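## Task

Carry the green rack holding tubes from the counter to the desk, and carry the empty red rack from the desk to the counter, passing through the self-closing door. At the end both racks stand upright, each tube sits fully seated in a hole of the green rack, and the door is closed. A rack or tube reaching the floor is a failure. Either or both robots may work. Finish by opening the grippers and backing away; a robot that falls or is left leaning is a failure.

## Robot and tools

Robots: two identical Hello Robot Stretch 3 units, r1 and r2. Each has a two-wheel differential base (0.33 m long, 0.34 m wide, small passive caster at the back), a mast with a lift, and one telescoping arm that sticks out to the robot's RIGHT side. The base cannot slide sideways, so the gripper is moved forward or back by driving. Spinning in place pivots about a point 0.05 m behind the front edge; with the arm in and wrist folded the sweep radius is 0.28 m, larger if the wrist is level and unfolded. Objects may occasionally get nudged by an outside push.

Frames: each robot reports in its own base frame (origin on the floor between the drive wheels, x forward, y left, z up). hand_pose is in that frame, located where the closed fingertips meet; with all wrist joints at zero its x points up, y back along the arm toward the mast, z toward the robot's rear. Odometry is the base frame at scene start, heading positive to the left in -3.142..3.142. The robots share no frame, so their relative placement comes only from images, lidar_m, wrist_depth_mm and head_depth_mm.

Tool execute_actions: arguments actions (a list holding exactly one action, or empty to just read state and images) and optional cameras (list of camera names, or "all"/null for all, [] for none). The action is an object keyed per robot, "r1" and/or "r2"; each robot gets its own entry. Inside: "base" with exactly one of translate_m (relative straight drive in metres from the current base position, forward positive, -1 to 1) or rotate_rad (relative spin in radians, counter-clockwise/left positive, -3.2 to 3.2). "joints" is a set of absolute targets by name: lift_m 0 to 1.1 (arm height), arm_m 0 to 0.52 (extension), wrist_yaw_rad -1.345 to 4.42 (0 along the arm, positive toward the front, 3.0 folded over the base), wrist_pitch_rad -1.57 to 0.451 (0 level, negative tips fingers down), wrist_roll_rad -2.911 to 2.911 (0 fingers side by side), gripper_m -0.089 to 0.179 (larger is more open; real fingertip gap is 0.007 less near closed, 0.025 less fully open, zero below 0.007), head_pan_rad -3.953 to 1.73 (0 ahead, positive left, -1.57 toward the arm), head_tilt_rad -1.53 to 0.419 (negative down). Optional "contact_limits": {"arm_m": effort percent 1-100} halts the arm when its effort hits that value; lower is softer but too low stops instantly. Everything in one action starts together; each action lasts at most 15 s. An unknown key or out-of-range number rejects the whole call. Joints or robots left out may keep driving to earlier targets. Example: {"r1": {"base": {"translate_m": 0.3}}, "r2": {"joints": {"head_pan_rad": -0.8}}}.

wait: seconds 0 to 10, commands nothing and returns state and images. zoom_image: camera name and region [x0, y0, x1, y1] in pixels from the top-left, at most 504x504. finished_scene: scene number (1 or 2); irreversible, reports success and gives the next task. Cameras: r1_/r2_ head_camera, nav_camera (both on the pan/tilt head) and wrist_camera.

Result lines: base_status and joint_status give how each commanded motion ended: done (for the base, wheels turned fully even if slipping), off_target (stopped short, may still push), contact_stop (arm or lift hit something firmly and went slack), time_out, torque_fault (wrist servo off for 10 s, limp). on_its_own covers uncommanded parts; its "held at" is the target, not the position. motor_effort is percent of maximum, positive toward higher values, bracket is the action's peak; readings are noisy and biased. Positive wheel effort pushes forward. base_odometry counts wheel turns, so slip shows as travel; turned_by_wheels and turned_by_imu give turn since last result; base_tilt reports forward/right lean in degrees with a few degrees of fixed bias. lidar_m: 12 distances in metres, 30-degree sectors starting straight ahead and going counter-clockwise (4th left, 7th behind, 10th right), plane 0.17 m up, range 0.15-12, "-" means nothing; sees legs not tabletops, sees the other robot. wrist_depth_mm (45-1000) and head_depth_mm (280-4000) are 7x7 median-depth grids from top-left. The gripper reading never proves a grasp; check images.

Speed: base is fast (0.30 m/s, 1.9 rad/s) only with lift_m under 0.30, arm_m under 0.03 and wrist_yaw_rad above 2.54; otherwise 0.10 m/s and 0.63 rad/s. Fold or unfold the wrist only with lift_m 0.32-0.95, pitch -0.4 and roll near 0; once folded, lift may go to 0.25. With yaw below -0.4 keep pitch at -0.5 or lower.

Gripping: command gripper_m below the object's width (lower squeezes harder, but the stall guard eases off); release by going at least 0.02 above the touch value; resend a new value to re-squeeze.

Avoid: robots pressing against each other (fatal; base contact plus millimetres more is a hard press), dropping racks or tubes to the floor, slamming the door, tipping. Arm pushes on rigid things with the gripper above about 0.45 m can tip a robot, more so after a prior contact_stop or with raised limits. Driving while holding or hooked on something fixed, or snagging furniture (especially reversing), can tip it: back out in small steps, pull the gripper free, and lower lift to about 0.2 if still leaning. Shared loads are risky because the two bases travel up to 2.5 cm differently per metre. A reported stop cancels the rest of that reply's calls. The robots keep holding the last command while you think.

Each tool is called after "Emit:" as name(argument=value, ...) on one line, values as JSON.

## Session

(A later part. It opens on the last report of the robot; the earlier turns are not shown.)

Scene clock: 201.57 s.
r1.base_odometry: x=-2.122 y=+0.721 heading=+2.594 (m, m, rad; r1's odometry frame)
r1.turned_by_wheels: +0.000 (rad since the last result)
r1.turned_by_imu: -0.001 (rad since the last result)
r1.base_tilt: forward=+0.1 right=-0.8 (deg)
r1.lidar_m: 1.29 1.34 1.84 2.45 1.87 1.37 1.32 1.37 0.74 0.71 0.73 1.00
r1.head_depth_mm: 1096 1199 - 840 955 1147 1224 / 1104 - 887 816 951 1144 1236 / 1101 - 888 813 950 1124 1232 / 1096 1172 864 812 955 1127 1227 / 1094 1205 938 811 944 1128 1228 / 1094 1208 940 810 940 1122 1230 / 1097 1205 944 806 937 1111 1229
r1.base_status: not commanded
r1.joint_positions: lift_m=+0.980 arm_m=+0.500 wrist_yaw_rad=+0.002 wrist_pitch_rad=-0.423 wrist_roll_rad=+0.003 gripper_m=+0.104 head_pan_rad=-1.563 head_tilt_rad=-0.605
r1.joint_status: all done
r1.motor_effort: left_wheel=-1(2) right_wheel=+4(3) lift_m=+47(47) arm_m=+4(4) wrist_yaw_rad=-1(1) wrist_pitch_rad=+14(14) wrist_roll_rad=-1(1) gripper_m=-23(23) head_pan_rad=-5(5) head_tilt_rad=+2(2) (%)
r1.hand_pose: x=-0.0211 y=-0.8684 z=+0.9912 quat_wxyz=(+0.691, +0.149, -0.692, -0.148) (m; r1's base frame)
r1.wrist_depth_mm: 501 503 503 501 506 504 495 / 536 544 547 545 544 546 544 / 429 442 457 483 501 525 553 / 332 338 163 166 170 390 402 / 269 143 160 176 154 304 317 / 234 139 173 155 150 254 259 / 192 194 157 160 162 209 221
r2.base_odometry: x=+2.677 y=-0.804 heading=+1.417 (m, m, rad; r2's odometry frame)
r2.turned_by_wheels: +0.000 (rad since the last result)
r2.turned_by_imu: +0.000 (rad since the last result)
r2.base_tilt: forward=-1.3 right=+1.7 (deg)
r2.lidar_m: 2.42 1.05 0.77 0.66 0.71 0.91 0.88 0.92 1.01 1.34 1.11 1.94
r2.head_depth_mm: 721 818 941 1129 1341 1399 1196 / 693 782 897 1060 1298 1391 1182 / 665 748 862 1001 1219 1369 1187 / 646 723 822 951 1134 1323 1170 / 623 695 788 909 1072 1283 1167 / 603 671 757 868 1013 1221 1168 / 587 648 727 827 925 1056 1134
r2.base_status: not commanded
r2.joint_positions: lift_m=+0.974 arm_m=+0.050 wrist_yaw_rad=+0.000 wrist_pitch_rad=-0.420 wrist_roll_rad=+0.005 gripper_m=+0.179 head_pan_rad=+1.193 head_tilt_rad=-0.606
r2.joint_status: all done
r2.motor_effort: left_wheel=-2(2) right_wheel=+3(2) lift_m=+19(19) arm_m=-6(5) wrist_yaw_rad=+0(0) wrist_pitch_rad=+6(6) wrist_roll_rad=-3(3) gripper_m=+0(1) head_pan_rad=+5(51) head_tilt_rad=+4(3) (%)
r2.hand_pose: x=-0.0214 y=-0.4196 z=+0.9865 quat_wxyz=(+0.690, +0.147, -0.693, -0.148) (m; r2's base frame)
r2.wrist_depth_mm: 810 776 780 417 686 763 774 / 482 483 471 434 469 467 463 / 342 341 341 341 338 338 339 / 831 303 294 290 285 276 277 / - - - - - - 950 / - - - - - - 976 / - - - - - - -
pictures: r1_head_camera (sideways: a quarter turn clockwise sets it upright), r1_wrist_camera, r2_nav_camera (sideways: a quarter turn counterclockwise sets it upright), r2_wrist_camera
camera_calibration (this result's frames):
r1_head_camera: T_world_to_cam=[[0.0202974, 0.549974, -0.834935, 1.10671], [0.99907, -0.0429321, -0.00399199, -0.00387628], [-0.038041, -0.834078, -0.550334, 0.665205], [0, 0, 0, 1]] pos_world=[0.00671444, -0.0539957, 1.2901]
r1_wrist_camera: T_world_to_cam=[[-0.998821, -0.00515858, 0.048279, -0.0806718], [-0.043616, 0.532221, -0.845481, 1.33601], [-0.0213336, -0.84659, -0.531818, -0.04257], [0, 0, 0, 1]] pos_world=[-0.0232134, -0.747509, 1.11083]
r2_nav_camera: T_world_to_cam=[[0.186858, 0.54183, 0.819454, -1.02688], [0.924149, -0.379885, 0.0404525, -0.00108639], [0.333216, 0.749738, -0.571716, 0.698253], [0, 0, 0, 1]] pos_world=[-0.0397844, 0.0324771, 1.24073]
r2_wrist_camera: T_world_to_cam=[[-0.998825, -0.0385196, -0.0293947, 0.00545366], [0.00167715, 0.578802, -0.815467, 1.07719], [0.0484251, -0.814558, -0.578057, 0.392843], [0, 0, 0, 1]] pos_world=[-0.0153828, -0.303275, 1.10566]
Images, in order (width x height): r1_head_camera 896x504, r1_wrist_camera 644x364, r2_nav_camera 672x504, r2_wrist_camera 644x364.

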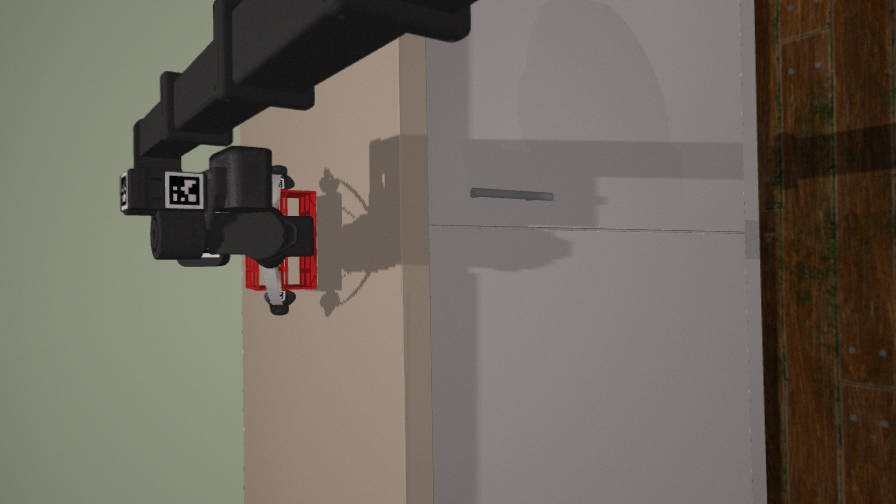

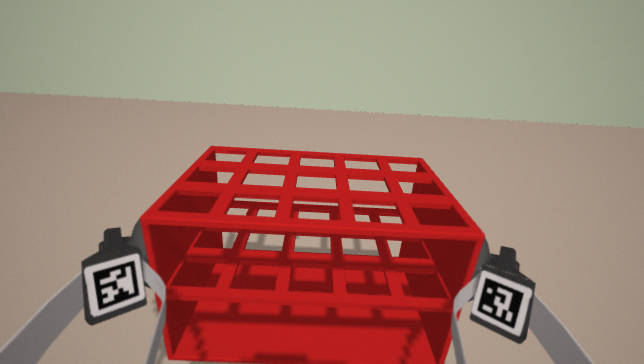

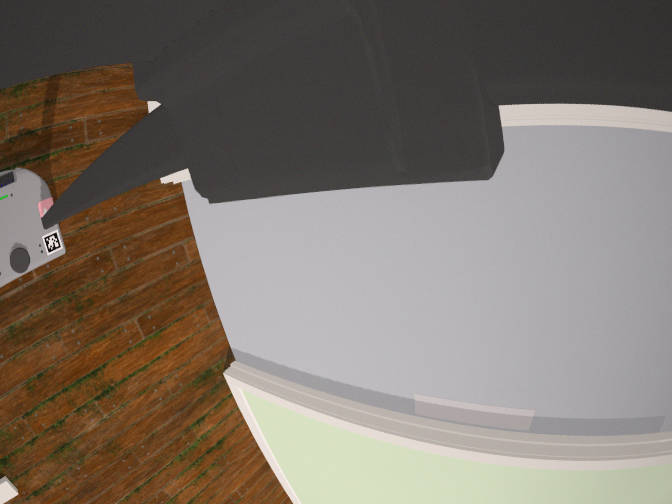

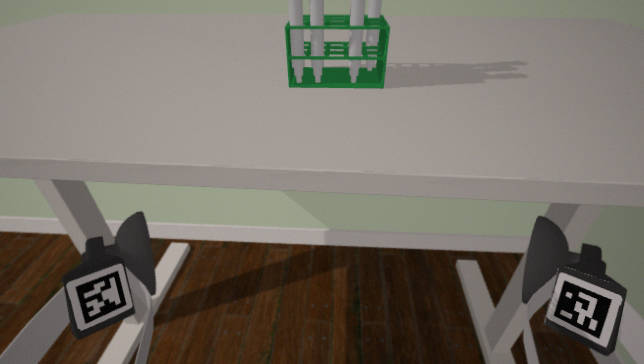

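Emit:
execute_actions(actions=[{"r1":{"joints":{"lift_m":0.938}}}], cameras=[])

Emit:
execute_actions(actions=[{"r1":{"joints":{"gripper_m":0.179}}}], cameras=[])

Emit:
execute_actions(actions=[{"r1":{"joints":{"arm_m":0.15}}}], cameras=["r1_wrist_camera","r2_wrist_camera"])

Scene clock: 205.17 s.
r1.base_odometry: x=-2.122 y=+0.721 heading=+2.594 (m, m, rad; r1's odometry frame)
r1.turned_by_wheels: +0.000 (rad since the last result)
r1.turned_by_imu: -0.001 (rad since the last result)
r1.base_tilt: forward=+0.0 right=-0.9 (deg)
r1.lidar_m: 1.29 1.34 1.83 2.45 1.87 1.37 1.32 1.37 0.74 0.71 0.73 1.00
r1.head_depth_mm: 1108 1213 1053 - 977 1152 1223 / 1102 1191 888 821 957 1141 1220 / 1094 1173 859 814 948 1132 1225 / 1091 1190 841 813 949 1127 1234 / 1093 1220 941 809 944 1123 1227 / 1091 1210 940 811 942 1119 1232 / 1089 1208 943 806 937 1114 1238
r1.base_status: not commanded
r1.joint_positions: lift_m=+0.938 arm_m=+0.500 wrist_yaw_rad=+0.002 wrist_pitch_rad=-0.409 wrist_roll_rad=+0.003 gripper_m=+0.104 head_pan_rad=-1.563 head_tilt_rad=-0.605
r1.joint_status: all done
r1.motor_effort: left_wheel=-2(2) right_wheel=+3(4) lift_m=+27(44) arm_m=+4(4) wrist_yaw_rad=-2(1) wrist_pitch_rad=+6(14) wrist_roll_rad=-1(1) gripper_m=-23(23) head_pan_rad=-4(5) head_tilt_rad=+3(2) (%)
r1.hand_pose: x=-0.0210 y=-0.8701 z=+0.9530 quat_wxyz=(+0.692, +0.144, -0.693, -0.144) (m; r1's base frame)
r1.wrist_depth_mm: 502 497 501 499 504 503 504 / 512 528 529 533 537 548 547 / 357 366 381 405 418 440 460 / 270 276 161 162 162 318 331 / 219 138 159 157 155 248 257 / 190 139 171 174 146 207 211 / 156 157 156 158 161 169 179
r2.base_odometry: x=+2.677 y=-0.804 heading=+1.417 (m, m, rad; r2's odometry frame)
r2.turned_by_wheels: +0.000 (rad since the last result)
r2.turned_by_imu: +0.000 (rad since the last result)
r2.base_tilt: forward=-1.3 right=+1.7 (deg)
r2.lidar_m: 2.41 1.05 0.78 0.67 0.70 0.91 0.88 0.92 1.01 1.34 1.11 1.95
r2.head_depth_mm: 719 818 944 1123 1346 1398 1195 / 693 781 899 1066 1296 1394 1195 / 668 751 860 1001 1207 1370 1177 / 645 722 824 952 1139 1318 1177 / 622 695 789 912 1075 1280 1166 / 603 670 754 862 1022 1229 1167 / 586 648 727 826 922 1052 1132
r2.base_status: not commanded
r2.joint_positions: lift_m=+0.974 arm_m=+0.050 wrist_yaw_rad=+0.000 wrist_pitch_rad=-0.420 wrist_roll_rad=+0.005 gripper_m=+0.179 head_pan_rad=+1.193 head_tilt_rad=-0.606
r2.joint_status: not commanded
r2.motor_effort: left_wheel=-2(2) right_wheel=+2(3) lift_m=+20(19) arm_m=-6(6) wrist_yaw_rad=+0(0) wrist_pitch_rad=+6(6) wrist_roll_rad=-3(3) gripper_m=+0(0) head_pan_rad=+5(5) head_tilt_rad=+2(2) (%)
r2.hand_pose: x=-0.0214 y=-0.4196 z=+0.9865 quat_wxyz=(+0.690, +0.147, -0.693, -0.148) (m; r2's base frame)
r2.wrist_depth_mm: 801 801 773 413 691 770 770 / 484 479 469 436 469 470 466 / 345 341 341 339 340 339 335 / 823 303 296 292 286 276 274 / - - - - - - 962 / - - - - - - 957 / - - - - - - -
pictures: none
No camera images: the call's "cameras" was empty. Leave "cameras" out to get every camera's image.

Scene clock: 206.40 s.
r1.base_odometry: x=-2.122 y=+0.721 heading=+2.594 (m, m, rad; r1's odometry frame)
r1.turned_by_wheels: +0.000 (rad since the last result)
r1.turned_by_imu: +0.000 (rad since the last result)
r1.base_tilt: forward=+0.3 right=-0.7 (deg)
r1.lidar_m: 1.29 1.34 1.83 2.44 1.87 1.37 1.32 1.37 0.74 0.71 0.73 1.00
r1.head_depth_mm: 1101 1211 1055 - 980 1145 1230 / 1103 1196 884 820 950 1134 1227 / 1095 1174 857 817 949 1132 1220 / 1095 1194 844 815 945 1131 1229 / 1092 1206 940 810 940 1129 1229 / 1096 1207 939 806 940 1120 1231 / 1091 1202 941 802 936 1117 1231
r1.base_status: not commanded
r1.joint_positions: lift_m=+0.938 arm_m=+0.500 wrist_yaw_rad=+0.002 wrist_pitch_rad=-0.416 wrist_roll_rad=+0.003 gripper_m=+0.179 head_pan_rad=-1.563 head_tilt_rad=-0.605
r1.joint_status: all done
r1.motor_effort: left_wheel=-2(2) right_wheel=+4(4) lift_m=+28(28) arm_m=+4(4) wrist_yaw_rad=-1(1) wrist_pitch_rad=+9(10) wrist_roll_rad=-1(2) gripper_m=+0(100) head_pan_rad=-5(5) head_tilt_rad=+2(2) (%)
r1.hand_pose: x=-0.0211 y=-0.8694 z=+0.9515 quat_wxyz=(+0.691, +0.147, -0.692, -0.146) (m; r1's base frame)
r1.wrist_depth_mm: 497 501 507 502 503 505 500 / 498 527 527 535 538 548 545 / 348 360 375 393 408 429 452 / 266 273 157 160 173 312 324 / 225 142 157 161 138 247 253 / - 148 162 155 152 188 209 / 154 156 160 164 163 168 177
r2.base_odometry: x=+2.677 y=-0.804 heading=+1.417 (m, m, rad; r2's odometry frame)
r2.turned_by_wheels: +0.000 (rad since the last result)
r2.turned_by_imu: +0.000 (rad since the last result)
r2.base_tilt: forward=-1.3 right=+1.7 (deg)
r2.lidar_m: 2.41 1.05 0.78 0.66 0.70 0.91 0.88 0.92 1.01 1.34 1.11 1.95
r2.head_depth_mm: 720 817 948 1128 1340 1408 1189 / 692 780 900 1063 1291 1402 1193 / 667 751 858 1008 1215 1371 1181 / 645 723 821 955 1137 1323 1176 / 625 696 788 909 1075 1273 1164 / 604 670 754 869 1019 1235 1162 / 586 650 729 825 926 1050 1135
r2.base_status: not commanded
r2.joint_positions: lift_m=+0.974 arm_m=+0.050 wrist_yaw_rad=+0.000 wrist_pitch_rad=-0.420 wrist_roll_rad=+0.005 gripper_m=+0.179 head_pan_rad=+1.193 head_tilt_rad=-0.606
r2.joint_status: not commanded
r2.motor_effort: left_wheel=-2(2) right_wheel=+3(3) lift_m=+19(19) arm_m=-6(5) wrist_yaw_rad=+0(0) wrist_pitch_rad=+6(6) wrist_roll_rad=-3(3) gripper_m=+1(1) head_pan_rad=+5(5) head_tilt_rad=+2(3) (%)
r2.hand_pose: x=-0.0214 y=-0.4196 z=+0.9865 quat_wxyz=(+0.690, +0.147, -0.693, -0.148) (m; r2's base frame)
r2.wrist_depth_mm: 823 791 786 421 680 767 760 / 479 474 474 432 467 465 464 / 343 344 341 339 337 337 337 / 832 303 297 292 286 279 275 / - - - - - - 948 / - - - - - - 955 / - - - - - - -
pictures: none
No camera images: the call's "cameras" was empty. Leave "cameras" out to get every camera's image.

Scene clock: 210.20 s.
r1.base_odometry: x=-2.122 y=+0.721 heading=+2.594 (m, m, rad; r1's odometry frame)
r1.turned_by_wheels: +0.000 (rad since the last result)
r1.turned_by_imu: -0.001 (rad since the last result)
r1.base_tilt: forward=+0.2 right=-0.8 (deg)
r1.lidar_m: 1.29 1.34 1.84 2.45 1.87 1.37 1.32 1.37 0.74 0.71 0.73 1.00
r1.head_depth_mm: 1104 1215 987 - 992 1150 1224 / 1101 1217 994 - - 1138 1225 / 1089 1216 891 - - 1138 1225 / 1092 1215 880 804 974 1128 1225 / 1098 1207 944 767 945 1132 1230 / 1096 1212 943 809 939 1122 1231 / 1091 1203 944 807 935 1111 1229
r1.base_status: not commanded
r1.joint_positions: lift_m=+0.938 arm_m=+0.150 wrist_yaw_rad=+0.002 wrist_pitch_rad=-0.416 wrist_roll_rad=+0.003 gripper_m=+0.179 head_pan_rad=-1.563 head_tilt_rad=-0.605
r1.joint_status: all done
r1.motor_effort: left_wheel=-2(1) right_wheel=+3(3) lift_m=+28(28) arm_m=-4(4) wrist_yaw_rad=-1(2) wrist_pitch_rad=+9(9) wrist_roll_rad=-1(1) gripper_m=+0(0) head_pan_rad=-5(4) head_tilt_rad=+3(2) (%)
r1.hand_pose: x=-0.0211 y=-0.5199 z=+0.9515 quat_wxyz=(+0.691, +0.147, -0.692, -0.146) (m; r1's base frame)
r1.wrist_depth_mm: 778 789 806 782 817 809 820 / 498 527 543 488 641 699 854 / 352 363 378 393 412 433 460 / 363 339 342 343 343 346 356 / 394 405 406 412 407 406 415 / - 458 459 457 462 461 469 / 537 525 523 530 526 545 537
r2.base_odometry: x=+2.677 y=-0.804 heading=+1.417 (m, m, rad; r2's odometry frame)
r2.turned_by_wheels: +0.000 (rad since the last result)
r2.turned_by_imu: +0.000 (rad since the last result)
r2.base_tilt: forward=-1.3 right=+1.7 (deg)
r2.lidar_m: 2.41 1.05 0.78 0.66 0.70 0.91 0.88 0.92 1.01 1.34 1.11 1.95
r2.head_depth_mm: 721 814 947 1124 1347 1403 1206 / 691 787 901 1060 1296 1400 1183 / 669 751 856 1008 1207 1380 1187 / 645 723 822 950 1143 1318 1175 / 624 694 788 911 1072 1280 1167 / 604 672 755 868 1014 1216 1161 / 586 649 728 827 922 1054 1134
r2.base_status: not commanded
r2.joint_positions: lift_m=+0.974 arm_m=+0.050 wrist_yaw_rad=+0.000 wrist_pitch_rad=-0.420 wrist_roll_rad=+0.005 gripper_m=+0.179 head_pan_rad=+1.193 head_tilt_rad=-0.606
r2.joint_status: not commanded
r2.motor_effort: left_wheel=-2(2) right_wheel=+2(3) lift_m=+19(19) arm_m=-6(6) wrist_yaw_rad=-1(0) wrist_pitch_rad=+6(6) wrist_roll_rad=-3(3) gripper_m=+0(0) head_pan_rad=+4(5) head_tilt_rad=+2(3) (%)
r2.hand_pose: x=-0.0214 y=-0.4196 z=+0.9865 quat_wxyz=(+0.690, +0.147, -0.693, -0.148) (m; r2's base frame)
r2.wrist_depth_mm: 810 780 762 417 685 761 767 / 483 482 476 435 465 462 468 / 345 343 343 340 341 338 337 / 838 306 295 291 285 276 274 / - - - - - - 956 / - - - - - - 965 / - - - - - - -
pictures: r1_wrist_camera, r2_wrist_camera
camera_calibration (this result's frames):
r1_wrist_camera: T_world_to_cam=[[-0.998821, -0.00480126, 0.0483003, -0.0767932], [-0.0436024, 0.525963, -0.849389, 1.1175], [-0.021326, -0.850494, -0.525552, 0.223371], [0, 0, 0, 1]] pos_world=[-0.0232134, -0.398156, 1.07029]
r2_wrist_camera: T_world_to_cam=[[-0.998825, -0.0385197, -0.0293947, 0.00545366], [0.00167709, 0.578802, -0.815467, 1.07719], [0.0484252, -0.814558, -0.578057, 0.392843], [0, 0, 0, 1]] pos_world=[-0.0153828, -0.303275, 1.10566]
Images, in order (width x height): r1_wrist_camera 644x364, r2_wrist_camera 644x364.

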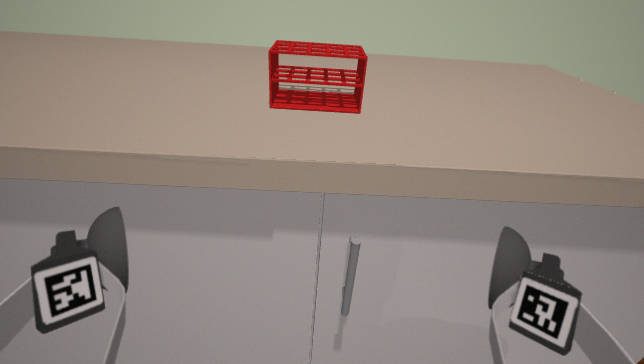

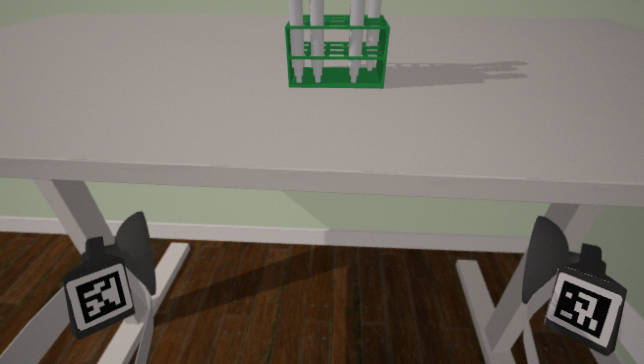

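Emit:
finished_scene(scene=2)

The scene is finished: the task was done.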